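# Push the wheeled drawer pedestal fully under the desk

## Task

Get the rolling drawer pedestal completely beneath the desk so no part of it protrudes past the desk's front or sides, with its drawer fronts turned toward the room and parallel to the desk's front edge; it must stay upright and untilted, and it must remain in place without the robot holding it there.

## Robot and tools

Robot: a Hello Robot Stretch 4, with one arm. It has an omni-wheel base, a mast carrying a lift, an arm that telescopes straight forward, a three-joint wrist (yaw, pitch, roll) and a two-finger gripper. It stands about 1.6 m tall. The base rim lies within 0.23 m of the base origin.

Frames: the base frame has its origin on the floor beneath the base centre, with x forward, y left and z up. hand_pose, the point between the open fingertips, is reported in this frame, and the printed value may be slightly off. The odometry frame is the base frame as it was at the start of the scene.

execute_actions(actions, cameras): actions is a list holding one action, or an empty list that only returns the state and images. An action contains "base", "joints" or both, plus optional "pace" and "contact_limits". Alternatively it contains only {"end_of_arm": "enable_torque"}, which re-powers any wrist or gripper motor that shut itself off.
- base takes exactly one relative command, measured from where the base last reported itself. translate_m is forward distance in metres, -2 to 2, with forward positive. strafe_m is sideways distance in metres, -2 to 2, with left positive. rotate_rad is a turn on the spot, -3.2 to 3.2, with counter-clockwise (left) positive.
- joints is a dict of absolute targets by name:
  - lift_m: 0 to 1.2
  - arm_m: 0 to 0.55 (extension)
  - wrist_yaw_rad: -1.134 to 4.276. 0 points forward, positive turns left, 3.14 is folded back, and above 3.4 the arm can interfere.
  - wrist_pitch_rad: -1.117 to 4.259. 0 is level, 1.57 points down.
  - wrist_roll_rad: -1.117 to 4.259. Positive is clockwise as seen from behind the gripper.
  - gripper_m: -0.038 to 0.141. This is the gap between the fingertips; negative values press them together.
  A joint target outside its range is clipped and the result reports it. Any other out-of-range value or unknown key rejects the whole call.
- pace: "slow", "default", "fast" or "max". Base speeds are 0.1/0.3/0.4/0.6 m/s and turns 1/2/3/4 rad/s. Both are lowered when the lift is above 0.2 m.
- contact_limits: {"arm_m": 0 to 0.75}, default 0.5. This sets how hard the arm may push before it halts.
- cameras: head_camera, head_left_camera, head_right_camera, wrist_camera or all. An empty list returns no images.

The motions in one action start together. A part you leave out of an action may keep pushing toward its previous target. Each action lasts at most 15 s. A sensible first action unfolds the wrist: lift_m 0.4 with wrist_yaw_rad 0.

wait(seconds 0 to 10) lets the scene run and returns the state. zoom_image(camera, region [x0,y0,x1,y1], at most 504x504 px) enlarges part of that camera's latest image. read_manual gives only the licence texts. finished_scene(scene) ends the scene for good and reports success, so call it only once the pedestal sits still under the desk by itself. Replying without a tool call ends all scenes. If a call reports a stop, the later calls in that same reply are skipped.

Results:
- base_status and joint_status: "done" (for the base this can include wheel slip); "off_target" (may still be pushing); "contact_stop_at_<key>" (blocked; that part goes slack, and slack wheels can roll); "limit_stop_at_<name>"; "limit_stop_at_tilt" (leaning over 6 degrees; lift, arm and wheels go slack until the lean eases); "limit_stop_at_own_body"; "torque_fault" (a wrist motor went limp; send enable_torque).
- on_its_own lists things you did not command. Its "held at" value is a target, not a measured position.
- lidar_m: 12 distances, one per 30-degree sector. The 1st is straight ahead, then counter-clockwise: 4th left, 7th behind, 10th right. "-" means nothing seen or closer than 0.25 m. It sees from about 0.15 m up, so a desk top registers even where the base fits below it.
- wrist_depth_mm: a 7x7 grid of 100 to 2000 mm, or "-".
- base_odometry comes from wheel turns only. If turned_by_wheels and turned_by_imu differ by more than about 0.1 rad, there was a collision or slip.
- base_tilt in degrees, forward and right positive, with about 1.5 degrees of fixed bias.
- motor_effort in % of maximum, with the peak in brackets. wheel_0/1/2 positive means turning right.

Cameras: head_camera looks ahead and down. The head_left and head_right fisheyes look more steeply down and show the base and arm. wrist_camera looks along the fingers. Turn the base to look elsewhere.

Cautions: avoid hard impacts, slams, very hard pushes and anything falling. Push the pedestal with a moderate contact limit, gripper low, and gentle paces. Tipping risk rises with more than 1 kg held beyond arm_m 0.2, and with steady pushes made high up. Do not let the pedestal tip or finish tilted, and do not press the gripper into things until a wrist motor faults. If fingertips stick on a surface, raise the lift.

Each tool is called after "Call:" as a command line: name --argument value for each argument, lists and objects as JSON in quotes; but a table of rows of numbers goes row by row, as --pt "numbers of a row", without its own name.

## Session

Call:
execute_actions --actions '[]'

Scene clock: 0.00 s.
base_odometry: x=+0.000 y=+0.000 heading=+0.000 (m, m, rad; odometry frame)
turned_by_wheels: +0.000 (rad since the last result)
turned_by_imu: +0.000 (rad since the last result)
base_tilt: forward=-0.9 right=+0.1 (deg)
lidar_m: 1.53 1.53 1.08 0.98 1.01 1.29 1.86 1.91 0.95 0.97 2.54 1.68
base_status: not commanded
joint_positions: lift_m=+0.172 arm_m=+0.002 wrist_yaw_rad=+3.203 wrist_pitch_rad=+0.020 wrist_roll_rad=+0.008 gripper_m=+0.057
joint_status: not commanded
motor_effort: lift_m=+21 arm_m=-1 wrist_yaw_rad=-3 wrist_pitch_rad=-6 wrist_roll_rad=+0 gripper_m=-3 wheel_0=+0 wheel_1=+0 wheel_2=+0 (%)
hand_pose: x=-0.1201 y=+0.0696 z=+0.3449 quat_wxyz=(-0.031, -0.010, +0.004, +0.999) (m; base frame)
wrist_depth_mm: - - 132 - - - 1308 / - - 132 - - - 1336 / - 106 135 - - - 1397 / - 124 145 - - - 1430 / 185 1808 - 1808 1366 1464 1336 / 193 1160 976 991 917 854 891 / 191 778 788 - - 707 668
pictures: head_camera, head_left_camera, head_right_camera, wrist_camera
Images, in order (width x height): head_camera 420x560, head_left_camera 420x672, head_right_camera 420x672, wrist_camera 616x392.

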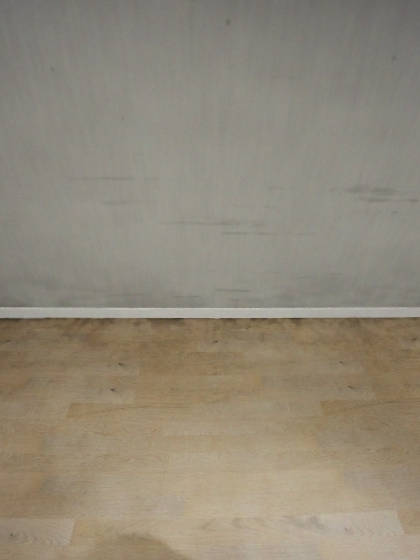

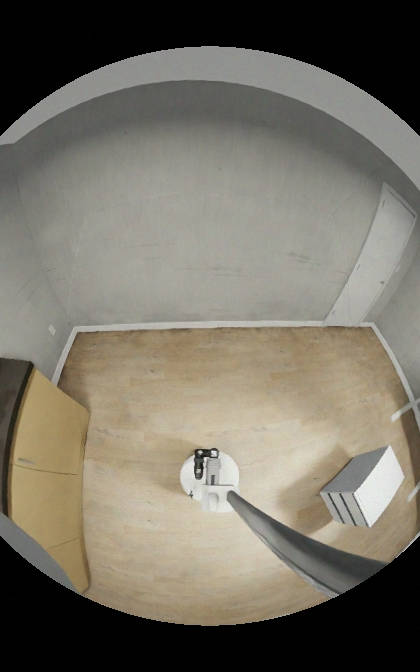

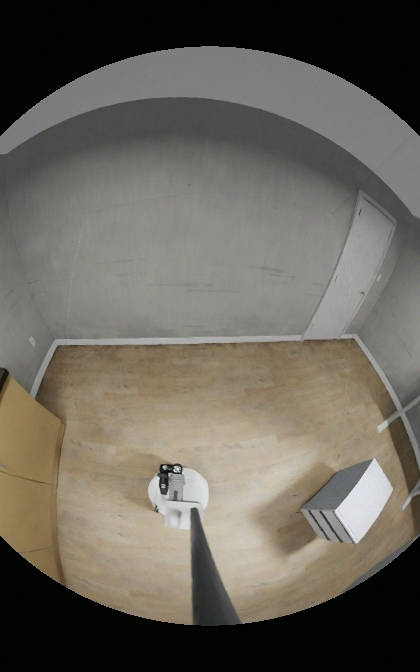

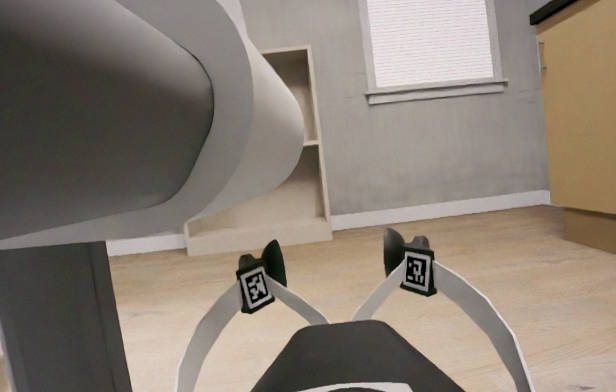

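Call:
execute_actions --actions '[{"base":{"rotate_rad":-1.59},"joints":{"lift_m":0.4,"wrist_yaw_rad":0.07,"gripper_m":0.14,"wrist_pitch_rad":0}}]'

Scene clock: 2.67 s.
base_odometry: x=+0.000 y=+0.000 heading=-1.590 (m, m, rad; odometry frame)
turned_by_wheels: -1.590 (rad since the last result)
turned_by_imu: -1.568 (rad since the last result)
base_tilt: forward=-0.9 right=+0.1 (deg)
lidar_m: 0.97 2.64 1.71 1.49 1.55 1.09 1.00 1.02 1.29 1.89 1.88 0.99
base_status: done
joint_positions: lift_m=+0.400 arm_m=+0.002 wrist_yaw_rad=+0.070 wrist_pitch_rad=+0.002 wrist_roll_rad=+0.008 gripper_m=+0.140
joint_status: all done
motor_effort: lift_m=+25(25) arm_m=-1(1) wrist_yaw_rad=-4(10) wrist_pitch_rad=-6(7) wrist_roll_rad=+0(2) gripper_m=+1(3) wheel_0=+2(6) wheel_1=+1(7) wheel_2=+1(5) (%)
hand_pose: x=+0.4671 y=-0.0669 z=+0.5772 quat_wxyz=(+0.999, +0.004, +0.001, +0.035) (m; base frame)
wrist_depth_mm: - - - - - - - / - - - - - - - / - - - - - - - / - - - - - - - / - - - - 831 207 842 / - - 203 1205 750 741 854 / 1499 1336 1336 - - 759 854
pictures: head_camera, head_left_camera, head_right_camera, wrist_camera
Images, in order (width x height): head_camera 420x560, head_left_camera 420x672, head_right_camera 420x672, wrist_camera 616x392.

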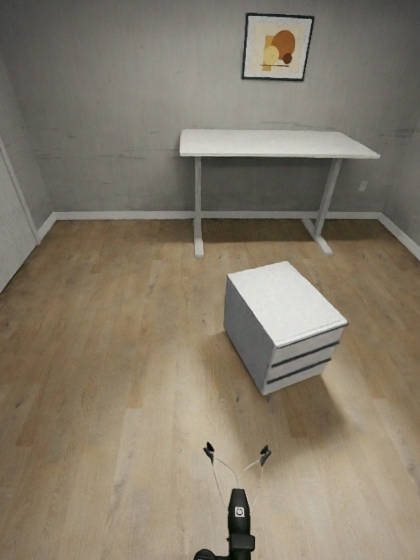

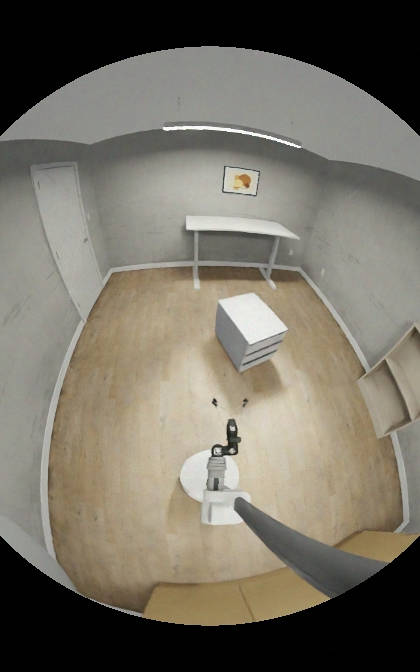

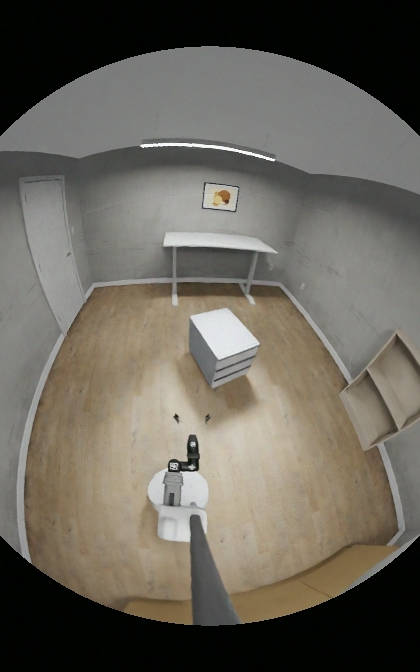

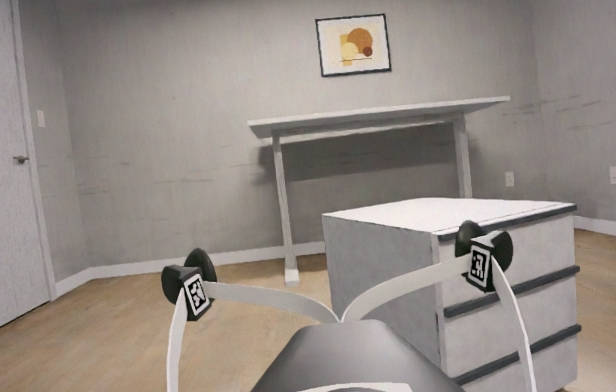

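Call:
execute_actions --actions '[{"base":{"rotate_rad":0.6},"joints":{"lift_m":0.07,"wrist_yaw_rad":-0.53}}]' --cameras '[]'

Call:
execute_actions --actions '[{"base":{"strafe_m":-0.6},"pace":"fast"}]' --cameras '[]'

Call:
execute_actions --actions '[{"base":{"translate_m":0.18}}]'

Scene clock: 5.57 s.
base_odometry: x=+0.000 y=+0.000 heading=-0.989 (m, m, rad; odometry frame)
turned_by_wheels: +0.600 (rad since the last result)
turned_by_imu: +0.593 (rad since the last result)
base_tilt: forward=-0.9 right=+0.1 (deg)
lidar_m: 2.40 1.63 1.50 1.55 1.06 0.95 1.04 1.39 1.89 1.95 0.97 1.06
base_status: done
joint_positions: lift_m=+0.070 arm_m=+0.002 wrist_yaw_rad=-0.530 wrist_pitch_rad=+0.002 wrist_roll_rad=+0.008 gripper_m=+0.140
joint_status: all done
motor_effort: lift_m=+17(22) arm_m=-1(1) wrist_yaw_rad=-2(10) wrist_pitch_rad=-7(6) wrist_roll_rad=-1(1) gripper_m=+1(0) wheel_0=+0(6) wheel_1=+2(6) wheel_2=+1(4) (%)
hand_pose: x=+0.3780 y=-0.2212 z=+0.2479 quat_wxyz=(+0.965, +0.004, +0.000, -0.262) (m; base frame)
wrist_depth_mm: - - - - - - - / - - - - - 741 798 / - - - - 960 750 798 / - - - - 991 759 820 / - 1983 1661 1499 1042 208 831 / 1060 960 204 788 715 699 683 / 699 661 640 - - 544 517
pictures: none
No camera images: the call's "cameras" was empty. Leave "cameras" out to get every camera's image.

Scene clock: 8.30 s.
base_odometry: x=-0.501 y=-0.330 heading=-0.989 (m, m, rad; odometry frame)
turned_by_wheels: +0.000 (rad since the last result)
turned_by_imu: -0.001 (rad since the last result)
base_tilt: forward=-1.0 right=+0.1 (deg)
lidar_m: 0.64 2.20 2.06 2.12 1.34 1.25 1.30 1.77 1.34 1.38 2.18 0.65
base_status: done
joint_positions: lift_m=+0.070 arm_m=+0.002 wrist_yaw_rad=-0.530 wrist_pitch_rad=+0.002 wrist_roll_rad=+0.008 gripper_m=+0.140
joint_status: not commanded
motor_effort: lift_m=+18(17) arm_m=-1(1) wrist_yaw_rad=-3(1) wrist_pitch_rad=-6(6) wrist_roll_rad=+1(1) gripper_m=-1(0) wheel_0=+0(11) wheel_1=+1(11) wheel_2=+1(3) (%)
hand_pose: x=+0.3780 y=-0.2212 z=+0.2478 quat_wxyz=(+0.965, +0.004, +0.000, -0.262) (m; base frame)
wrist_depth_mm: - - - - - - - / - 445 466 512 564 - - / - - 469 508 564 - - / - - 473 517 569 - - / - 1661 469 517 569 207 1042 / 1060 904 204 500 564 691 683 / 699 668 469 - - 544 517
pictures: none
No camera images: the call's "cameras" was empty. Leave "cameras" out to get every camera's image.

Scene clock: 10.27 s.
base_odometry: x=-0.402 y=-0.480 heading=-0.989 (m, m, rad; odometry frame)
turned_by_wheels: +0.000 (rad since the last result)
turned_by_imu: +0.001 (rad since the last result)
base_tilt: forward=-1.0 right=+0.2 (deg)
lidar_m: 0.48 2.14 1.99 2.02 1.54 1.39 1.45 1.55 1.44 1.75 0.59 0.48
base_status: done
joint_positions: lift_m=+0.070 arm_m=+0.002 wrist_yaw_rad=-0.530 wrist_pitch_rad=+0.002 wrist_roll_rad=+0.008 gripper_m=+0.140
joint_status: not commanded
motor_effort: lift_m=+18(18) arm_m=-1(1) wrist_yaw_rad=+1(2) wrist_pitch_rad=-6(7) wrist_roll_rad=+1(1) gripper_m=+0(1) wheel_0=+0(4) wheel_1=+0(4) wheel_2=+2(9) (%)
hand_pose: x=+0.3780 y=-0.2212 z=+0.2478 quat_wxyz=(+0.965, +0.004, +0.000, -0.262) (m; base frame)
wrist_depth_mm: - - 291 317 351 392 - / - - 290 320 349 394 - / - - 287 317 347 392 - / - - 293 320 355 394 - / - 1863 294 324 349 207 960 / 1060 976 203 303 345 384 627 / 707 661 296 - - 397 480
pictures: head_camera, head_left_camera, head_right_camera, wrist_camera
Images, in order (width x height): head_camera 420x560, head_left_camera 420x672, head_right_camera 420x672, wrist_camera 616x392.

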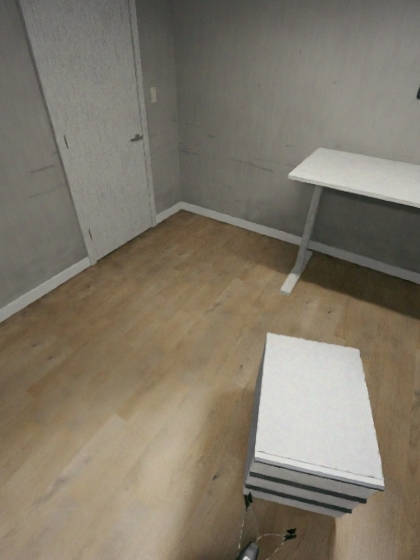

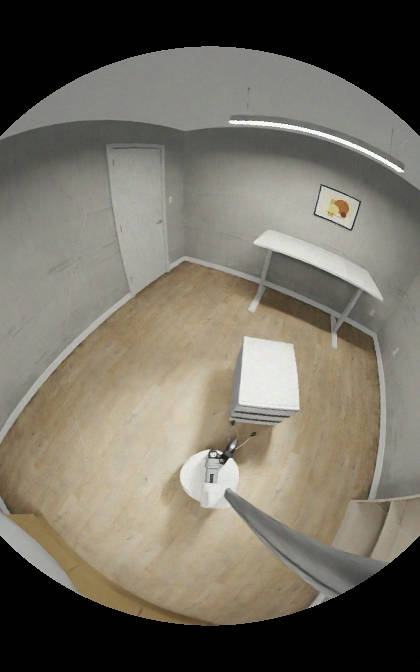

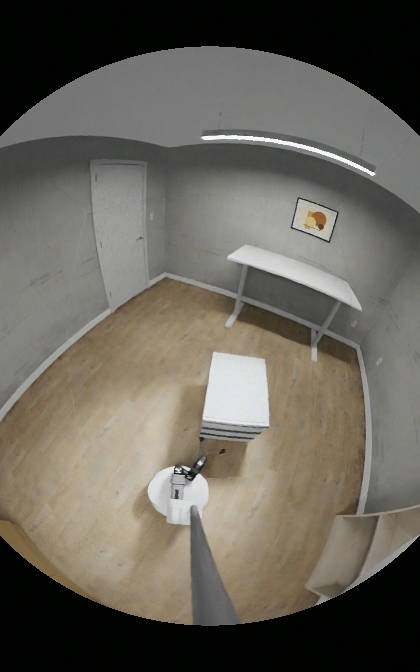

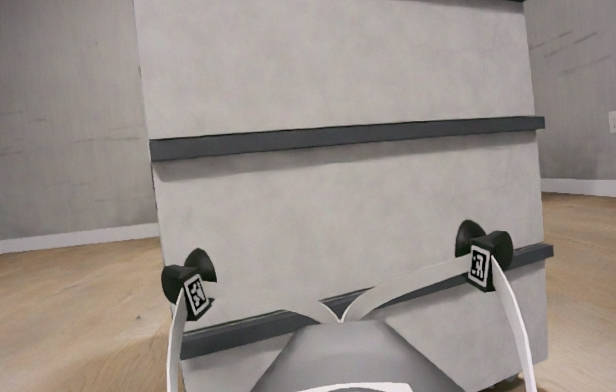

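Call:
execute_actions --actions '[{"base":{"strafe_m":-0.05}}]' --cameras '[]'

Call:
execute_actions --actions '[{"base":{"translate_m":0.25},"pace":"slow"}]' --cameras '["wrist_camera","head_camera"]'

Scene clock: 11.63 s.
base_odometry: x=-0.444 y=-0.508 heading=-0.989 (m, m, rad; odometry frame)
turned_by_wheels: +0.000 (rad since the last result)
turned_by_imu: +0.000 (rad since the last result)
base_tilt: forward=-1.0 right=+0.1 (deg)
lidar_m: 0.46 2.18 2.03 2.08 1.53 1.43 1.50 1.47 1.36 1.72 0.61 0.46
base_status: done
joint_positions: lift_m=+0.070 arm_m=+0.002 wrist_yaw_rad=-0.530 wrist_pitch_rad=+0.002 wrist_roll_rad=+0.008 gripper_m=+0.140
joint_status: not commanded
motor_effort: lift_m=+18(18) arm_m=-1(1) wrist_yaw_rad=-3(2) wrist_pitch_rad=-6(6) wrist_roll_rad=-1(1) gripper_m=+0(0) wheel_0=+0(9) wheel_1=+1(6) wheel_2=+1(0) (%)
hand_pose: x=+0.3780 y=-0.2212 z=+0.2478 quat_wxyz=(+0.965, +0.004, +0.000, -0.262) (m; base frame)
wrist_depth_mm: - 262 285 310 345 387 - / - 263 286 312 347 387 - / - 260 282 310 342 384 - / - 264 289 315 347 387 - / - 267 287 315 342 208 1042 / 1060 267 204 300 340 379 676 / 699 263 286 - - 384 517
pictures: none
No camera images: the call's "cameras" was empty. Leave "cameras" out to get every camera's image.

Scene clock: 15.43 s.
base_odometry: x=-0.307 y=-0.716 heading=-0.989 (m, m, rad; odometry frame)
turned_by_wheels: +0.000 (rad since the last result)
turned_by_imu: +0.001 (rad since the last result)
base_tilt: forward=-1.0 right=+0.1 (deg)
lidar_m: 0.42 2.04 1.91 1.92 1.76 1.66 1.73 1.62 1.47 1.84 0.47 0.42
base_status: done
joint_positions: lift_m=+0.070 arm_m=+0.002 wrist_yaw_rad=-0.531 wrist_pitch_rad=+0.001 wrist_roll_rad=+0.008 gripper_m=+0.140
joint_status: not commanded
motor_effort: lift_m=+17(17) arm_m=+1(1) wrist_yaw_rad=+3(32) wrist_pitch_rad=-3(7) wrist_roll_rad=-1(0) gripper_m=-1(2) wheel_0=+6(13) wheel_1=+2(4) wheel_2=-5(16) (%)
hand_pose: x=+0.3774 y=-0.2215 z=+0.2481 quat_wxyz=(+0.965, +0.004, +0.000, -0.263) (m; base frame)
wrist_depth_mm: 231 233 234 236 238 241 241 / 233 234 236 239 241 242 244 / - 235 236 241 243 245 247 / - 237 241 242 244 246 250 / - 240 241 245 248 208 251 / 1042 243 244 247 250 251 252 / 699 243 244 - - 254 255
pictures: head_camera, wrist_camera
Images, in order (width x height): head_camera 420x560, wrist_camera 616x392.

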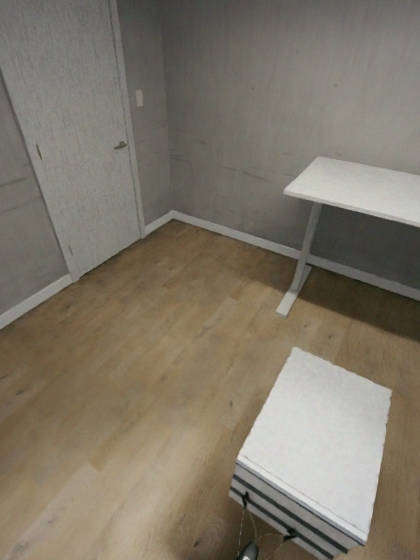

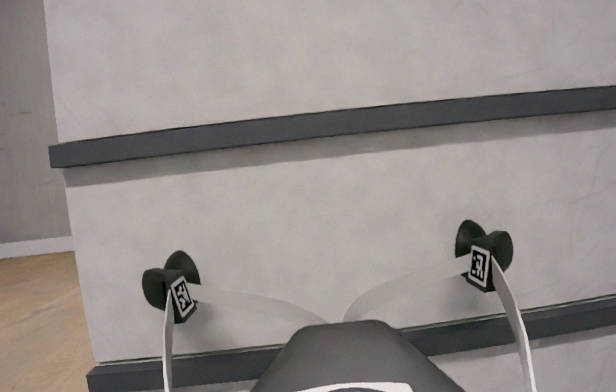

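Call:
execute_actions --actions '[{"base":{"translate_m":-0.07}}]' --cameras '[]'

Call:
execute_actions --actions '[{"base":{"rotate_rad":-0.6},"joints":{"wrist_yaw_rad":0.07},"pace":"slow"}]' --cameras '[]'

Call:
execute_actions --actions '[{"base":{"strafe_m":0.09}}]' --cameras '["wrist_camera","head_camera"]'

Scene clock: 18.33 s.
base_odometry: x=-0.345 y=-0.658 heading=-0.989 (m, m, rad; odometry frame)
turned_by_wheels: +0.000 (rad since the last result)
turned_by_imu: +0.000 (rad since the last result)
base_tilt: forward=-0.9 right=+0.1 (deg)
lidar_m: 0.49 2.09 1.93 1.98 1.72 1.59 1.65 1.51 1.47 1.79 0.52 0.48
base_status: done
joint_positions: lift_m=+0.070 arm_m=+0.002 wrist_yaw_rad=-0.530 wrist_pitch_rad=+0.002 wrist_roll_rad=+0.008 gripper_m=+0.140
joint_status: not commanded
motor_effort: lift_m=+18(18) arm_m=+1(0) wrist_yaw_rad=-2(11) wrist_pitch_rad=-6(5) wrist_roll_rad=-3(2) gripper_m=+0(0) wheel_0=+1(5) wheel_1=+0(3) wheel_2=-2(10) (%)
hand_pose: x=+0.3777 y=-0.2212 z=+0.2479 quat_wxyz=(+0.965, +0.004, +0.000, -0.262) (m; base frame)
wrist_depth_mm: - 294 296 298 300 304 - / - 296 298 301 303 307 - / - 297 301 303 306 309 314 / - 301 303 306 310 312 315 / - 303 306 309 312 208 319 / 1042 306 202 301 303 306 320 / 707 307 312 - - 320 324
pictures: none
No camera images: the call's "cameras" was empty. Leave "cameras" out to get every camera's image.

Scene clock: 20.17 s.
base_odometry: x=-0.345 y=-0.658 heading=-1.588 (m, m, rad; odometry frame)
turned_by_wheels: -0.600 (rad since the last result)
turned_by_imu: -0.591 (rad since the last result)
base_tilt: forward=-1.0 right=+0.1 (deg)
lidar_m: 0.47 0.49 2.16 1.95 1.97 1.76 1.62 1.64 1.63 1.44 1.77 0.52
base_status: done
joint_positions: lift_m=+0.070 arm_m=+0.002 wrist_yaw_rad=+0.070 wrist_pitch_rad=+0.002 wrist_roll_rad=+0.008 gripper_m=+0.140
joint_status: all done
motor_effort: lift_m=+17(18) arm_m=+0(0) wrist_yaw_rad=+2(5) wrist_pitch_rad=-6(6) wrist_roll_rad=+1(1) gripper_m=+1(0) wheel_0=+3(5) wheel_1=+0(4) wheel_2=+1(4) (%)
hand_pose: x=+0.4668 y=-0.0671 z=+0.2479 quat_wxyz=(+0.999, +0.004, +0.001, +0.035) (m; base frame)
wrist_depth_mm: 274 278 281 283 287 - - / 278 281 285 287 290 - - / 279 282 283 287 291 - - / 283 286 289 290 294 - - / 285 290 291 294 297 208 1042 / 289 291 203 293 287 301 676 / 290 285 297 - - 309 512
pictures: none
No camera images: the call's "cameras" was empty. Leave "cameras" out to get every camera's image.

Scene clock: 21.57 s.
base_odometry: x=-0.255 y=-0.659 heading=-1.589 (m, m, rad; odometry frame)
turned_by_wheels: +0.000 (rad since the last result)
turned_by_imu: +0.000 (rad since the last result)
base_tilt: forward=-1.0 right=+0.1 (deg)
lidar_m: 0.48 0.46 2.05 1.87 1.88 1.78 1.64 1.65 1.70 1.51 1.87 0.52
base_status: done
joint_positions: lift_m=+0.070 arm_m=+0.002 wrist_yaw_rad=+0.070 wrist_pitch_rad=+0.002 wrist_roll_rad=+0.008 gripper_m=+0.140
joint_status: not commanded
motor_effort: lift_m=+18(18) arm_m=+1(0) wrist_yaw_rad=-2(1) wrist_pitch_rad=-5(6) wrist_roll_rad=-2(1) gripper_m=+0(0) wheel_0=+2(8) wheel_1=-2(8) wheel_2=-1(2) (%)
hand_pose: x=+0.4668 y=-0.0671 z=+0.2479 quat_wxyz=(+0.999, +0.004, +0.001, +0.035) (m; base frame)
wrist_depth_mm: 263 264 267 268 272 276 279 / 265 267 270 273 276 277 281 / 266 270 271 274 277 281 283 / 271 272 276 278 279 282 286 / 917 274 277 279 282 207 287 / 854 277 203 281 274 278 290 / 634 268 282 - - 290 294
pictures: head_camera, wrist_camera
Images, in order (width x height): head_camera 420x560, wrist_camera 616x392.

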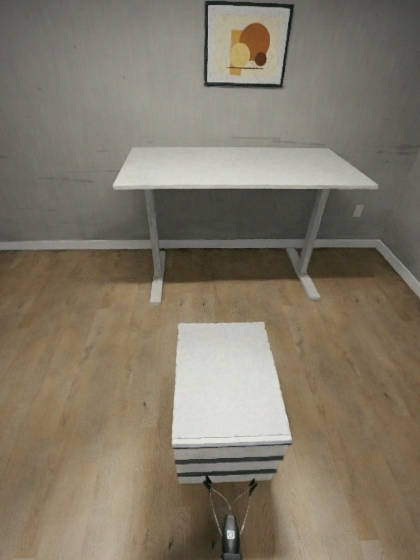

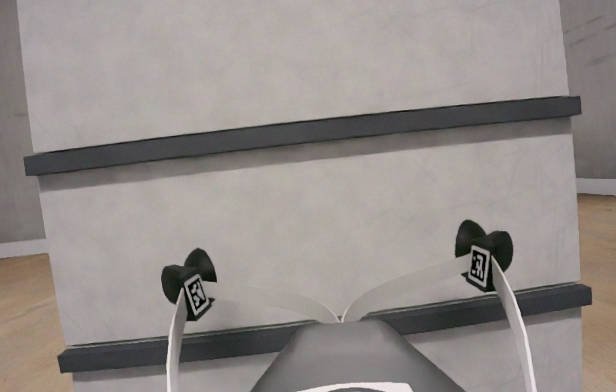

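Call:
execute_actions --actions '[{"base":{"strafe_m":0.04},"joints":{"wrist_yaw_rad":0.04}}]' --cameras '[]'

Call:
execute_actions --actions '[{"base":{"translate_m":0.45},"pace":"slow"}]' --cameras '["wrist_camera","head_camera"]'

Scene clock: 22.90 s.
base_odometry: x=-0.215 y=-0.660 heading=-1.589 (m, m, rad; odometry frame)
turned_by_wheels: +0.000 (rad since the last result)
turned_by_imu: +0.000 (rad since the last result)
base_tilt: forward=-1.0 right=+0.1 (deg)
lidar_m: 0.45 1.62 2.01 1.83 1.84 1.74 1.63 1.66 1.76 1.58 1.86 0.51
base_status: done
joint_positions: lift_m=+0.070 arm_m=+0.002 wrist_yaw_rad=+0.040 wrist_pitch_rad=+0.002 wrist_roll_rad=+0.008 gripper_m=+0.140
joint_status: all done
motor_effort: lift_m=+17(17) arm_m=+1(0) wrist_yaw_rad=-3(2) wrist_pitch_rad=-6(6) wrist_roll_rad=-1(1) gripper_m=+2(1) wheel_0=+0(7) wheel_1=-1(6) wheel_2=+0(0) (%)
hand_pose: x=+0.4647 y=-0.0757 z=+0.2479 quat_wxyz=(+1.000, +0.004, +0.001, +0.020) (m; base frame)
wrist_depth_mm: 257 260 264 267 272 277 281 / - 262 265 270 273 278 282 / - 262 265 271 276 279 286 / - 265 270 274 279 283 289 / - 268 272 277 282 207 291 / 1042 270 204 277 274 278 293 / 707 262 273 - - 290 296
pictures: none
No camera images: the call's "cameras" was empty. Leave "cameras" out to get every camera's image.

Scene clock: 28.67 s.
base_odometry: x=-0.223 y=-1.110 heading=-1.590 (m, m, rad; odometry frame)
turned_by_wheels: -0.001 (rad since the last result)
turned_by_imu: -0.001 (rad since the last result)
base_tilt: forward=-1.0 right=+0.1 (deg)
lidar_m: 0.43 1.18 2.07 1.91 1.93 2.36 2.10 2.13 1.67 1.59 1.81 0.46
base_status: done
joint_positions: lift_m=+0.070 arm_m=+0.002 wrist_yaw_rad=+0.023 wrist_pitch_rad=+0.001 wrist_roll_rad=+0.008 gripper_m=+0.140
joint_status: not commanded
on_its_own: wrist_yaw_rad is at rest, and its effort (+48) is outside its rest range (-13 to +13)
motor_effort: lift_m=+18(18) arm_m=+0(0) wrist_yaw_rad=+48(49) wrist_pitch_rad=-2(6) wrist_roll_rad=+1(1) gripper_m=-4(4) wheel_0=-1(11) wheel_1=-1(7) wheel_2=-12(17) (%)
hand_pose: x=+0.4633 y=-0.0809 z=+0.2482 quat_wxyz=(+1.000, +0.004, +0.001, +0.011) (m; base frame)
wrist_depth_mm: 241 237 233 229 224 220 217 / 243 239 236 232 226 220 218 / 246 241 236 232 229 225 222 / 1708 245 240 236 231 227 224 / 1756 248 243 239 235 211 226 / 1008 251 243 239 236 232 229 / 683 245 244 - - 224 219
pictures: head_camera, wrist_camera
Images, in order (width x height): head_camera 420x560, wrist_camera 616x392.

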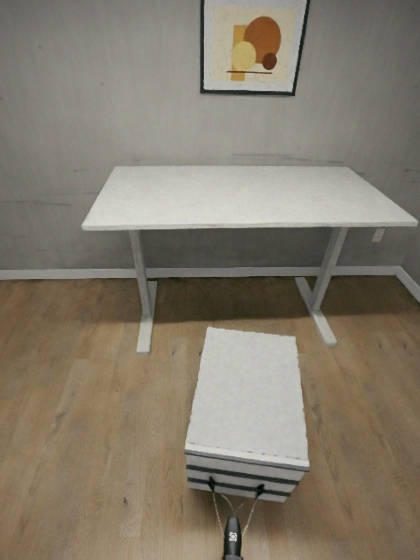

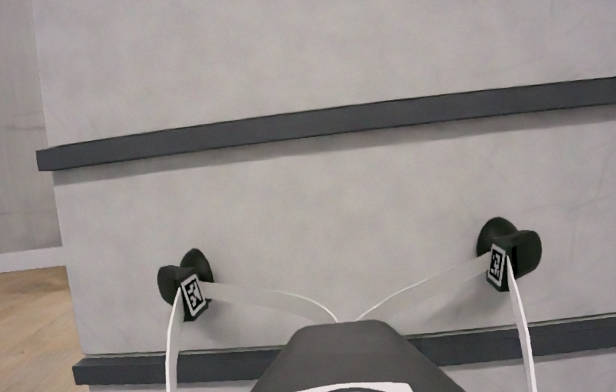

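Call:
execute_actions --actions '[{"base":{"translate_m":-0.05}}]' --cameras '[]'

Call:
execute_actions --actions '[{"base":{"rotate_rad":-0.3},"joints":{"wrist_yaw_rad":0.39}}]' --cameras '[]'

Call:
execute_actions --actions '[{"base":{"translate_m":0.14},"pace":"slow"}]' --cameras '["wrist_camera","head_camera"]'

Scene clock: 30.13 s.
base_odometry: x=-0.222 y=-1.060 heading=-1.590 (m, m, rad; odometry frame)
turned_by_wheels: +0.000 (rad since the last result)
turned_by_imu: +0.000 (rad since the last result)
base_tilt: forward=-0.9 right=+0.1 (deg)
lidar_m: 0.49 1.24 2.07 1.86 1.92 2.37 2.02 2.08 1.65 1.58 1.81 0.50
base_status: done
joint_positions: lift_m=+0.070 arm_m=+0.002 wrist_yaw_rad=+0.040 wrist_pitch_rad=+0.002 wrist_roll_rad=+0.008 gripper_m=+0.140
joint_status: not commanded
motor_effort: lift_m=+18(18) arm_m=+0(0) wrist_yaw_rad=+0(50) wrist_pitch_rad=-5(6) wrist_roll_rad=+0(2) gripper_m=+0(4) wheel_0=+0(8) wheel_1=+0(5) wheel_2=-2(8) (%)
hand_pose: x=+0.4647 y=-0.0759 z=+0.2479 quat_wxyz=(+1.000, +0.004, +0.001, +0.020) (m; base frame)
wrist_depth_mm: 1756 290 282 276 268 262 258 / 1808 293 286 278 273 264 260 / 1756 294 287 281 274 268 264 / 1808 300 293 286 279 272 266 / 1863 306 296 289 282 207 270 / 1078 307 204 287 272 272 271 / 699 609 303 - - 279 276
pictures: none
No camera images: the call's "cameras" was empty. Leave "cameras" out to get every camera's image.

Scene clock: 31.20 s.
base_odometry: x=-0.222 y=-1.060 heading=-1.890 (m, m, rad; odometry frame)
turned_by_wheels: -0.300 (rad since the last result)
turned_by_imu: -0.296 (rad since the last result)
base_tilt: forward=-1.0 right=+0.1 (deg)
lidar_m: 0.49 0.49 1.34 1.93 1.89 2.01 2.10 2.03 2.17 1.56 1.80 1.91
base_status: done
joint_positions: lift_m=+0.070 arm_m=+0.002 wrist_yaw_rad=+0.390 wrist_pitch_rad=+0.002 wrist_roll_rad=+0.008 gripper_m=+0.140
joint_status: all done
motor_effort: lift_m=+17(18) arm_m=+0(0) wrist_yaw_rad=-1(1) wrist_pitch_rad=-6(6) wrist_roll_rad=+0(0) gripper_m=+0(1) wheel_0=+0(6) wheel_1=-1(5) wheel_2=+0(9) (%)
hand_pose: x=+0.4730 y=+0.0287 z=+0.2479 quat_wxyz=(+0.981, +0.004, +0.002, +0.194) (m; base frame)
wrist_depth_mm: 1808 301 290 279 270 260 254 / 1863 304 294 283 274 263 255 / 1921 307 294 285 273 266 259 / 1921 314 301 291 279 271 263 / 1921 317 304 294 282 208 266 / 1060 322 203 290 274 270 267 / 699 327 312 - - 278 272
pictures: none
No camera images: the call's "cameras" was empty. Leave "cameras" out to get every camera's image.

Scene clock: 33.90 s.
base_odometry: x=-0.266 y=-1.192 heading=-1.890 (m, m, rad; odometry frame)
turned_by_wheels: +0.000 (rad since the last result)
turned_by_imu: -0.001 (rad since the last result)
base_tilt: forward=-1.0 right=+0.1 (deg)
lidar_m: 0.42 0.41 1.16 1.97 1.94 2.08 2.23 2.18 1.99 1.55 1.74 0.57
base_status: done
joint_positions: lift_m=+0.070 arm_m=+0.002 wrist_yaw_rad=+0.385 wrist_pitch_rad=+0.001 wrist_roll_rad=+0.008 gripper_m=+0.140
joint_status: not commanded
on_its_own: wrist_yaw_rad is at rest, and its effort (+15) is outside its rest range (-13 to +13)
motor_effort: lift_m=+18(17) arm_m=+1(0) wrist_yaw_rad=+15(47) wrist_pitch_rad=-4(6) wrist_roll_rad=+2(3) gripper_m=+0(0) wheel_0=+0(5) wheel_1=+4(6) wheel_2=-8(17) (%)
hand_pose: x=+0.4732 y=+0.0273 z=+0.2482 quat_wxyz=(+0.982, +0.004, +0.001, +0.191) (m; base frame)
wrist_depth_mm: 236 235 232 231 229 227 227 / 238 237 236 233 231 228 229 / 239 237 236 236 234 232 232 / 244 242 239 237 236 236 233 / 247 244 243 240 238 209 235 / 250 247 244 243 241 239 237 / 250 244 244 - - 240 240
pictures: head_camera, wrist_camera
Images, in order (width x height): head_camera 420x560, wrist_camera 616x392.

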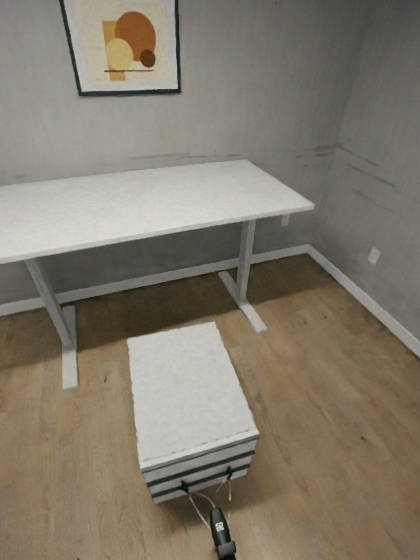

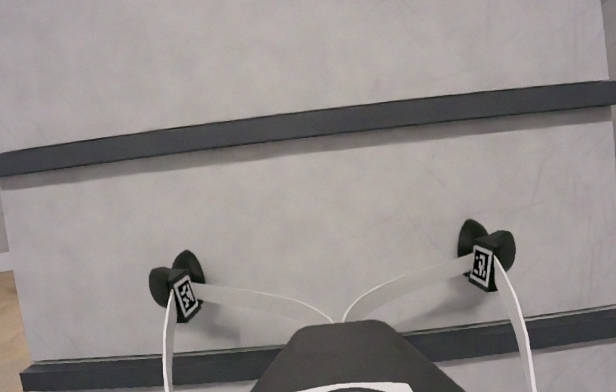

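Call:
execute_actions --actions '[{"base":{"translate_m":-0.04}}]' --cameras '[]'

Call:
execute_actions --actions '[{"base":{"rotate_rad":0.3},"joints":{"wrist_yaw_rad":0.08}}]' --cameras '[]'

Call:
execute_actions --actions '[{"base":{"strafe_m":-0.055}}]' --cameras '[]'

Call:
execute_actions --actions '[{"base":{"translate_m":0.35},"pace":"slow"}]' --cameras '["wrist_camera","head_camera"]'

Scene clock: 35.63 s.
base_odometry: x=-0.254 y=-1.154 heading=-1.890 (m, m, rad; odometry frame)
turned_by_wheels: +0.000 (rad since the last result)
turned_by_imu: +0.000 (rad since the last result)
base_tilt: forward=-1.0 right=+0.1 (deg)
lidar_m: 0.47 0.44 1.20 1.99 1.94 2.07 2.20 2.14 1.98 1.56 1.74 1.87
base_status: done
joint_positions: lift_m=+0.070 arm_m=+0.002 wrist_yaw_rad=+0.390 wrist_pitch_rad=+0.002 wrist_roll_rad=+0.008 gripper_m=+0.140
joint_status: not commanded
motor_effort: lift_m=+18(18) arm_m=+1(0) wrist_yaw_rad=-1(13) wrist_pitch_rad=-6(6) wrist_roll_rad=+2(1) gripper_m=+0(1) wheel_0=-1(5) wheel_1=+0(4) wheel_2=+0(6) (%)
hand_pose: x=+0.4730 y=+0.0287 z=+0.2479 quat_wxyz=(+0.981, +0.003, +0.002, +0.194) (m; base frame)
wrist_depth_mm: 274 271 267 266 263 260 259 / 276 273 271 268 266 264 260 / 1025 274 274 271 268 266 265 / 1808 279 277 274 272 268 267 / 1808 283 279 277 273 206 270 / 1008 286 203 277 266 265 270 / 683 283 285 - - 277 276
pictures: none
No camera images: the call's "cameras" was empty. Leave "cameras" out to get every camera's image.

Scene clock: 36.70 s.
base_odometry: x=-0.254 y=-1.154 heading=-1.591 (m, m, rad; odometry frame)
turned_by_wheels: +0.300 (rad since the last result)
turned_by_imu: +0.296 (rad since the last result)
base_tilt: forward=-1.0 right=+0.1 (deg)
lidar_m: 0.45 1.14 2.10 1.94 1.96 2.42 2.14 2.18 1.61 1.54 1.77 0.48
base_status: done
joint_positions: lift_m=+0.070 arm_m=+0.002 wrist_yaw_rad=+0.080 wrist_pitch_rad=+0.002 wrist_roll_rad=+0.008 gripper_m=+0.140
joint_status: all done
motor_effort: lift_m=+17(18) arm_m=+0(0) wrist_yaw_rad=+0(6) wrist_pitch_rad=-6(6) wrist_roll_rad=+1(1) gripper_m=+1(0) wheel_0=-2(5) wheel_1=+0(5) wheel_2=+1(8) (%)
hand_pose: x=+0.4675 y=-0.0640 z=+0.2478 quat_wxyz=(+0.999, +0.004, +0.001, +0.040) (m; base frame)
wrist_depth_mm: 1708 258 255 254 252 251 249 / 1756 260 258 257 255 253 250 / 1708 260 259 258 257 256 254 / 1756 266 264 263 260 258 256 / 1808 268 265 264 263 207 259 / 1042 273 203 266 264 257 262 / 707 278 267 - - 266 265
pictures: none
No camera images: the call's "cameras" was empty. Leave "cameras" out to get every camera's image.

Scene clock: 37.87 s.
base_odometry: x=-0.309 y=-1.153 heading=-1.590 (m, m, rad; odometry frame)
turned_by_wheels: +0.000 (rad since the last result)
turned_by_imu: +0.000 (rad since the last result)
base_tilt: forward=-1.0 right=+0.1 (deg)
lidar_m: 0.46 0.51 2.20 1.98 2.00 2.50 2.13 2.17 1.58 1.50 1.71 0.51
base_status: done
joint_positions: lift_m=+0.070 arm_m=+0.002 wrist_yaw_rad=+0.080 wrist_pitch_rad=+0.002 wrist_roll_rad=+0.008 gripper_m=+0.140
joint_status: not commanded
motor_effort: lift_m=+17(18) arm_m=+0(0) wrist_yaw_rad=-2(4) wrist_pitch_rad=-6(6) wrist_roll_rad=+0(0) gripper_m=+0(0) wheel_0=+0(7) wheel_1=+1(7) wheel_2=+1(4) (%)
hand_pose: x=+0.4675 y=-0.0640 z=+0.2478 quat_wxyz=(+0.999, +0.004, +0.001, +0.040) (m; base frame)
wrist_depth_mm: 265 263 262 259 258 256 254 / 268 266 264 262 259 258 255 / 270 267 266 265 263 260 259 / 274 271 268 267 266 264 260 / 1576 274 271 271 266 208 265 / 931 276 203 272 264 258 266 / 661 267 273 - - 270 271
pictures: none
No camera images: the call's "cameras" was empty. Leave "cameras" out to get every camera's image.

Scene clock: 42.67 s.
base_odometry: x=-0.316 y=-1.503 heading=-1.590 (m, m, rad; odometry frame)
turned_by_wheels: +0.001 (rad since the last result)
turned_by_imu: +0.002 (rad since the last result)
base_tilt: forward=-1.0 right=+0.1 (deg)
lidar_m: 0.41 0.44 1.01 2.04 2.07 2.53 2.49 2.52 1.63 1.64 1.67 0.48
base_status: done
joint_positions: lift_m=+0.070 arm_m=+0.002 wrist_yaw_rad=+0.088 wrist_pitch_rad=+0.001 wrist_roll_rad=+0.008 gripper_m=+0.140
joint_status: not commanded
on_its_own: wrist_yaw_rad is at rest, and its effort (-24) is outside its rest range (-13 to +13)
motor_effort: lift_m=+18(17) arm_m=+0(1) wrist_yaw_rad=-24(35) wrist_pitch_rad=-3(6) wrist_roll_rad=+0(1) gripper_m=-5(5) wheel_0=+7(10) wheel_1=+5(8) wheel_2=-4(22) (%)
hand_pose: x=+0.4680 y=-0.0617 z=+0.2482 quat_wxyz=(+0.999, +0.004, +0.001, +0.044) (m; base frame)
wrist_depth_mm: 228 229 229 230 231 232 233 / 229 231 231 233 233 233 234 / 230 231 233 236 236 236 237 / 235 236 236 237 238 238 240 / 236 237 238 239 240 207 242 / 239 239 239 240 242 242 242 / 240 240 242 - - 246 246
pictures: head_camera, wrist_camera
Images, in order (width x height): head_camera 420x560, wrist_camera 616x392.

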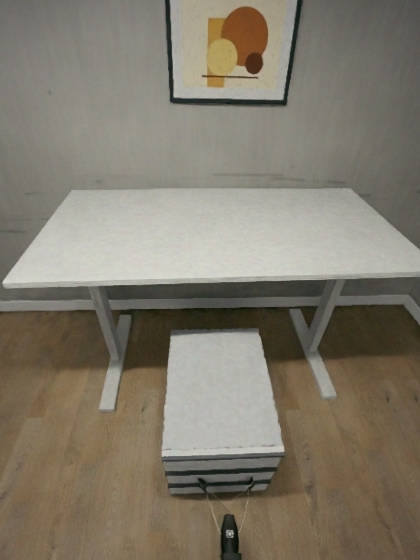

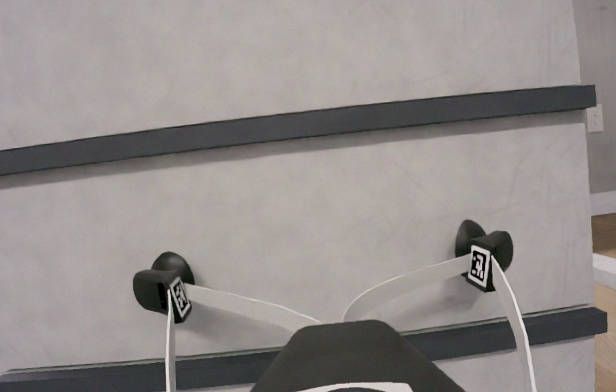

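Call:
execute_actions --actions '[{"base":{"rotate_rad":0.07},"joints":{"wrist_yaw_rad":0.03},"pace":"slow"}]' --cameras '[]'

Call:
execute_actions --actions '[{"base":{"translate_m":0.34},"pace":"slow"}]' --cameras '[]'

Call:
execute_actions --actions '[{"base":{"translate_m":-0.05}}]'

Scene clock: 44.07 s.
base_odometry: x=-0.316 y=-1.503 heading=-1.520 (m, m, rad; odometry frame)
turned_by_wheels: +0.070 (rad since the last result)
turned_by_imu: +0.069 (rad since the last result)
base_tilt: forward=-0.9 right=+0.1 (deg)
lidar_m: 0.43 0.46 2.13 2.04 2.11 2.65 2.49 2.18 1.63 1.63 1.67 0.45
base_status: done
joint_positions: lift_m=+0.070 arm_m=+0.002 wrist_yaw_rad=+0.031 wrist_pitch_rad=+0.001 wrist_roll_rad=+0.008 gripper_m=+0.140
joint_status: all done
motor_effort: lift_m=+18(17) arm_m=+0(1) wrist_yaw_rad=-2(44) wrist_pitch_rad=-3(3) wrist_roll_rad=-2(0) gripper_m=-1(7) wheel_0=+0(6) wheel_1=+2(4) wheel_2=-5(10) (%)
hand_pose: x=+0.4640 y=-0.0786 z=+0.2481 quat_wxyz=(+1.000, +0.004, +0.001, +0.015) (m; base frame)
wrist_depth_mm: 232 233 231 231 233 232 232 / 235 234 234 235 233 234 233 / 235 236 236 236 236 236 236 / 239 239 238 239 239 237 239 / 240 240 242 241 241 207 242 / 244 244 243 242 244 242 242 / 246 245 244 - - 245 246
pictures: none
No camera images: the call's "cameras" was empty. Leave "cameras" out to get every camera's image.

Scene clock: 48.73 s.
base_odometry: x=-0.298 y=-1.842 heading=-1.519 (m, m, rad; odometry frame)
turned_by_wheels: +0.001 (rad since the last result)
turned_by_imu: +0.003 (rad since the last result)
base_tilt: forward=-1.0 right=+0.1 (deg)
lidar_m: 0.42 0.42 0.64 2.05 2.12 2.74 2.83 2.10 1.76 1.60 0.82 0.48
base_status: done
joint_positions: lift_m=+0.070 arm_m=+0.002 wrist_yaw_rad=+0.041 wrist_pitch_rad=+0.001 wrist_roll_rad=+0.008 gripper_m=+0.140
joint_status: not commanded
on_its_own: wrist_yaw_rad is at rest, and its effort (-33) is outside its rest range (-13 to +13)
motor_effort: lift_m=+18(18) arm_m=+0(1) wrist_yaw_rad=-33(34) wrist_pitch_rad=-3(3) wrist_roll_rad=-1(0) gripper_m=-6(6) wheel_0=+9(12) wheel_1=+5(8) wheel_2=-5(13) (%)
hand_pose: x=+0.4647 y=-0.0756 z=+0.2482 quat_wxyz=(+1.000, +0.004, +0.001, +0.020) (m; base frame)
wrist_depth_mm: 225 226 228 229 229 230 232 / 229 229 231 231 230 232 233 / 229 230 231 233 235 235 236 / 232 233 234 235 236 237 238 / 234 236 235 237 238 208 240 / 236 237 238 239 240 240 241 / 238 240 237 - - 244 246
pictures: none
No camera images: the call's "cameras" was empty. Leave "cameras" out to get every camera's image.

Scene clock: 49.90 s.
base_odometry: x=-0.301 y=-1.792 heading=-1.519 (m, m, rad; odometry frame)
turned_by_wheels: +0.000 (rad since the last result)
turned_by_imu: +0.000 (rad since the last result)
base_tilt: forward=-0.9 right=+0.0 (deg)
lidar_m: 0.48 0.47 0.69 2.04 2.13 2.75 2.78 2.16 1.77 1.62 0.88 0.52
base_status: done
joint_positions: lift_m=+0.070 arm_m=+0.002 wrist_yaw_rad=+0.030 wrist_pitch_rad=+0.002 wrist_roll_rad=+0.008 gripper_m=+0.140
joint_status: not commanded
motor_effort: lift_m=+18(18) arm_m=+0(0) wrist_yaw_rad=-2(36) wrist_pitch_rad=-6(5) wrist_roll_rad=+1(1) gripper_m=+1(5) wheel_0=+0(7) wheel_1=+0(5) wheel_2=+0(6) (%)
hand_pose: x=+0.4640 y=-0.0786 z=+0.2479 quat_wxyz=(+1.000, +0.004, +0.001, +0.015) (m; base frame)
wrist_depth_mm: 272 276 277 278 282 283 1160 / 274 278 277 281 285 286 1138 / 276 278 281 282 286 289 1138 / 279 281 283 287 290 291 1182 / 282 283 287 289 290 207 904 / 285 287 204 289 283 285 634 / 287 285 293 - - 298 496
pictures: head_camera, head_left_camera, head_right_camera, wrist_camera
Images, in order (width x height): head_camera 420x560, head_left_camera 420x672, head_right_camera 420x672, wrist_camera 616x392.

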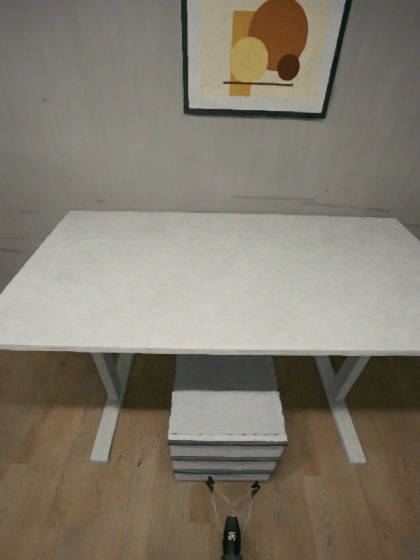

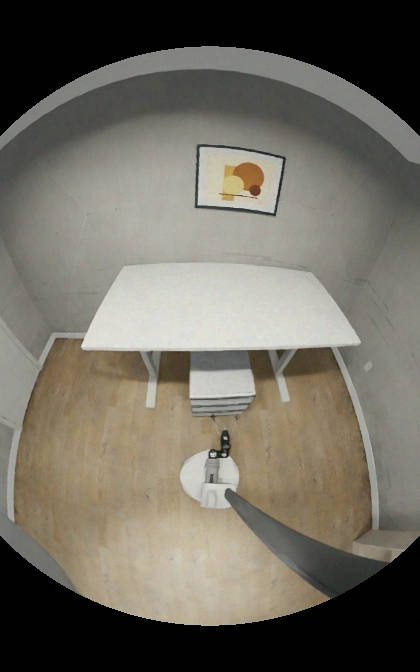

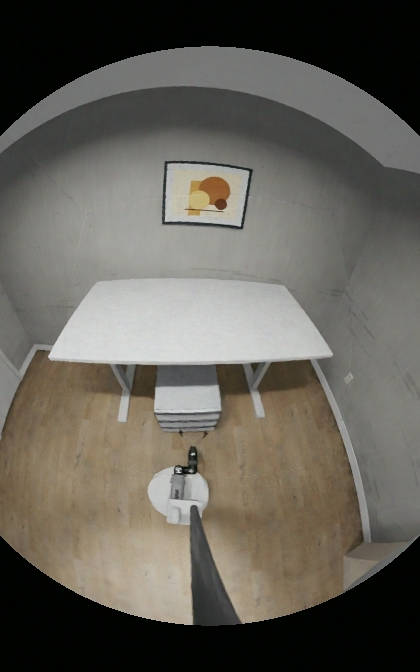

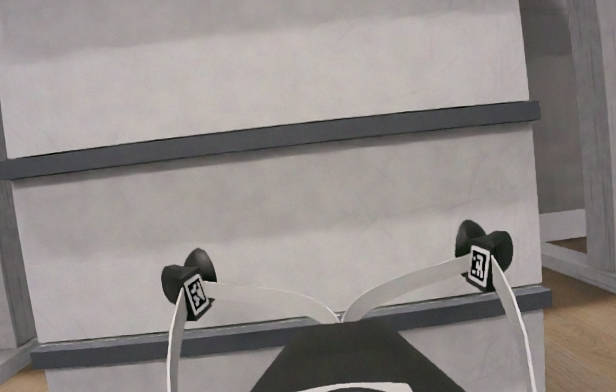

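Square; needs a bit more depth.

Call:
execute_actions --actions '[{"base":{"strafe_m":0.04}}]' --cameras '[]'

Call:
execute_actions --actions '[{"base":{"translate_m":0.15},"pace":"slow"}]' --cameras '[]'

Call:
execute_actions --actions '[{"base":{"translate_m":-0.05}}]' --cameras '["wrist_camera","head_camera"]'

Scene clock: 51.23 s.
base_odometry: x=-0.261 y=-1.790 heading=-1.519 (m, m, rad; odometry frame)
turned_by_wheels: +0.000 (rad since the last result)
turned_by_imu: +0.001 (rad since the last result)
base_tilt: forward=-1.0 right=+0.1 (deg)
lidar_m: 0.47 0.50 0.69 2.01 2.07 2.68 2.77 2.26 1.81 1.64 0.89 0.51
base_status: done
joint_positions: lift_m=+0.070 arm_m=+0.002 wrist_yaw_rad=+0.030 wrist_pitch_rad=+0.002 wrist_roll_rad=+0.008 gripper_m=+0.140
joint_status: not commanded
motor_effort: lift_m=+18(17) arm_m=+1(0) wrist_yaw_rad=-4(3) wrist_pitch_rad=-6(5) wrist_roll_rad=-1(0) gripper_m=+1(1) wheel_0=+1(7) wheel_1=+0(6) wheel_2=+0(3) (%)
hand_pose: x=+0.4640 y=-0.0787 z=+0.2479 quat_wxyz=(+1.000, +0.004, +0.001, +0.015) (m; base frame)
wrist_depth_mm: 267 271 273 276 276 279 282 / 271 273 273 277 279 281 283 / 278 273 277 279 282 285 286 / 691 277 279 281 283 286 289 / 691 281 282 285 287 208 293 / 707 282 203 283 278 281 293 / 676 276 287 - - 294 298
pictures: none
No camera images: the call's "cameras" was empty. Leave "cameras" out to get every camera's image.

Scene clock: 54.00 s.
base_odometry: x=-0.253 y=-1.939 heading=-1.519 (m, m, rad; odometry frame)
turned_by_wheels: +0.000 (rad since the last result)
turned_by_imu: +0.001 (rad since the last result)
base_tilt: forward=-1.0 right=+0.1 (deg)
lidar_m: 0.36 0.37 0.50 2.00 2.09 2.72 2.95 2.17 1.81 1.64 0.62 0.43
base_status: done
joint_positions: lift_m=+0.070 arm_m=+0.002 wrist_yaw_rad=+0.030 wrist_pitch_rad=+0.001 wrist_roll_rad=+0.008 gripper_m=+0.140
joint_status: not commanded
motor_effort: lift_m=+17(18) arm_m=+0(1) wrist_yaw_rad=-3(22) wrist_pitch_rad=-3(6) wrist_roll_rad=+1(1) gripper_m=-2(4) wheel_0=+7(8) wheel_1=+3(8) wheel_2=-7(19) (%)
hand_pose: x=+0.4640 y=-0.0786 z=+0.2482 quat_wxyz=(+1.000, +0.004, +0.001, +0.015) (m; base frame)
wrist_depth_mm: 232 232 230 230 229 229 228 / 235 234 233 232 231 231 229 / 236 235 235 235 232 232 232 / 238 238 237 236 236 235 235 / 242 241 240 239 237 206 236 / 244 243 241 240 239 240 237 / 245 245 243 - - 229 242
pictures: none
No camera images: the call's "cameras" was empty. Leave "cameras" out to get every camera's image.

Scene clock: 55.17 s.
base_odometry: x=-0.256 y=-1.889 heading=-1.519 (m, m, rad; odometry frame)
turned_by_wheels: +0.000 (rad since the last result)
turned_by_imu: +0.000 (rad since the last result)
base_tilt: forward=-1.0 right=+0.1 (deg)
lidar_m: 0.41 0.44 0.56 2.01 2.09 2.69 2.89 2.25 1.81 1.65 0.71 0.47
base_status: done
joint_positions: lift_m=+0.070 arm_m=+0.002 wrist_yaw_rad=+0.030 wrist_pitch_rad=+0.002 wrist_roll_rad=+0.008 gripper_m=+0.140
joint_status: not commanded
motor_effort: lift_m=+18(18) arm_m=+0(0) wrist_yaw_rad=-1(12) wrist_pitch_rad=-6(6) wrist_roll_rad=-1(2) gripper_m=+1(1) wheel_0=+0(6) wheel_1=+1(4) wheel_2=-3(8) (%)
hand_pose: x=+0.4640 y=-0.0786 z=+0.2479 quat_wxyz=(+1.000, +0.004, +0.001, +0.015) (m; base frame)
wrist_depth_mm: 281 281 279 278 278 276 1060 / 283 282 282 281 282 281 282 / 286 286 285 283 283 282 283 / 290 290 287 286 286 286 286 / 1060 291 290 290 289 207 289 / 866 296 202 291 281 279 291 / 634 286 297 - - 293 293
pictures: head_camera, wrist_camera
Images, in order (width x height): head_camera 420x560, wrist_camera 616x392.

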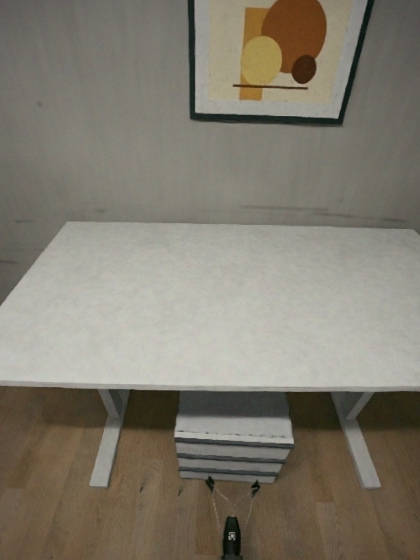

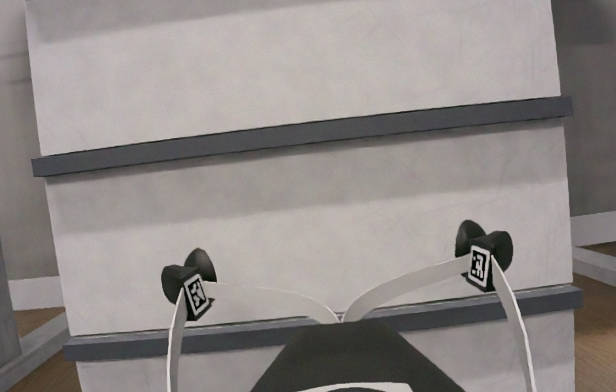

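Call:
execute_actions --actions '[{"base":{"rotate_rad":-0.15},"joints":{"wrist_yaw_rad":0.24}}]' --cameras '[]'

Call:
execute_actions --actions '[{"base":{"translate_m":0.07},"pace":"slow"}]' --cameras '[]'

Call:
execute_actions --actions '[{"base":{"translate_m":-0.04}}]' --cameras '["head_camera"]'

Scene clock: 56.33 s.
base_odometry: x=-0.255 y=-1.889 heading=-1.669 (m, m, rad; odometry frame)
turned_by_wheels: -0.150 (rad since the last result)
turned_by_imu: -0.148 (rad since the last result)
base_tilt: forward=-0.9 right=+0.1 (deg)
lidar_m: 0.43 0.43 0.50 2.02 2.02 2.40 2.88 2.89 1.86 1.64 0.92 0.51
base_status: done
joint_positions: lift_m=+0.070 arm_m=+0.002 wrist_yaw_rad=+0.240 wrist_pitch_rad=+0.002 wrist_roll_rad=+0.008 gripper_m=+0.140
joint_status: all done
motor_effort: lift_m=+18(18) arm_m=+0(0) wrist_yaw_rad=-1(4) wrist_pitch_rad=-6(5) wrist_roll_rad=+0(0) gripper_m=+1(1) wheel_0=+2(4) wheel_1=+0(4) wheel_2=+0(9) (%)
hand_pose: x=+0.4740 y=-0.0164 z=+0.2479 quat_wxyz=(+0.993, +0.004, +0.002, +0.120) (m; base frame)
wrist_depth_mm: 291 286 281 276 273 268 627 / 294 290 285 281 276 271 267 / 297 291 287 281 277 272 271 / 300 296 291 287 282 277 273 / 878 300 294 289 285 207 277 / 759 304 203 289 276 278 278 / 627 300 303 - - 286 282
pictures: none
No camera images: the call's "cameras" was empty. Leave "cameras" out to get every camera's image.

Scene clock: 58.30 s.
base_odometry: x=-0.262 y=-1.959 heading=-1.669 (m, m, rad; odometry frame)
turned_by_wheels: +0.000 (rad since the last result)
turned_by_imu: +0.000 (rad since the last result)
base_tilt: forward=-1.0 right=+0.1 (deg)
lidar_m: 0.34 0.37 0.43 2.02 2.01 2.45 2.96 2.96 1.91 1.64 0.76 0.43
base_status: done
joint_positions: lift_m=+0.070 arm_m=+0.002 wrist_yaw_rad=+0.234 wrist_pitch_rad=+0.001 wrist_roll_rad=+0.008 gripper_m=+0.140
joint_status: not commanded
on_its_own: wrist_yaw_rad is at rest, and its effort (+16) is outside its rest range (-13 to +13)
motor_effort: lift_m=+18(18) arm_m=+0(0) wrist_yaw_rad=+16(36) wrist_pitch_rad=-4(6) wrist_roll_rad=-1(3) gripper_m=-2(1) wheel_0=-1(4) wheel_1=+2(4) wheel_2=-7(14) (%)
hand_pose: x=+0.4739 y=-0.0182 z=+0.2481 quat_wxyz=(+0.993, +0.004, +0.001, +0.117) (m; base frame)
wrist_depth_mm: 240 237 236 232 231 229 227 / 241 239 237 235 231 229 228 / 243 240 238 237 236 233 231 / 248 245 243 240 238 236 234 / 250 248 244 242 239 208 235 / 253 251 246 243 242 241 237 / 253 244 243 - - 231 240
pictures: none
No camera images: the call's "cameras" was empty. Leave "cameras" out to get every camera's image.

Scene clock: 59.40 s.
base_odometry: x=-0.258 y=-1.919 heading=-1.669 (m, m, rad; odometry frame)
turned_by_wheels: +0.000 (rad since the last result)
turned_by_imu: +0.000 (rad since the last result)
base_tilt: forward=-1.0 right=+0.1 (deg)
lidar_m: 0.40 0.39 0.47 2.04 2.04 2.41 2.92 2.92 1.89 1.65 0.85 0.47
base_status: done
joint_positions: lift_m=+0.070 arm_m=+0.002 wrist_yaw_rad=+0.240 wrist_pitch_rad=+0.002 wrist_roll_rad=+0.008 gripper_m=+0.140
joint_status: not commanded
motor_effort: lift_m=+18(18) arm_m=+0(1) wrist_yaw_rad=-1(15) wrist_pitch_rad=-6(7) wrist_roll_rad=+0(2) gripper_m=+0(0) wheel_0=+1(5) wheel_1=+2(4) wheel_2=+0(8) (%)
hand_pose: x=+0.4740 y=-0.0164 z=+0.2478 quat_wxyz=(+0.993, +0.004, +0.002, +0.120) (m; base frame)
wrist_depth_mm: 279 276 272 271 266 263 260 / 282 281 276 272 270 265 263 / 286 279 277 274 271 267 266 / 289 286 283 277 274 272 268 / 699 289 285 282 277 208 272 / 904 291 203 281 270 268 273 / 640 285 290 - - 282 277
pictures: head_camera
Images, in order (width x height): head_camera 420x560.

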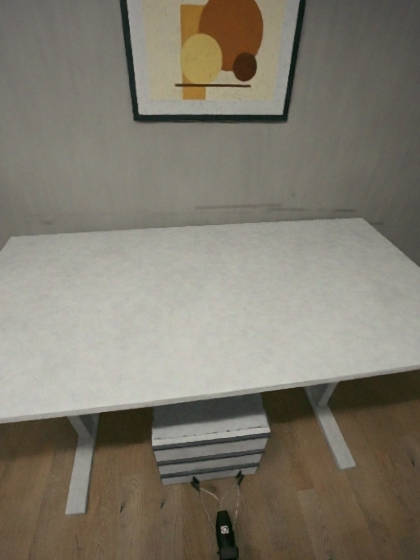

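Call:
finished_scene --scene 2

The scene is finished: the task was done.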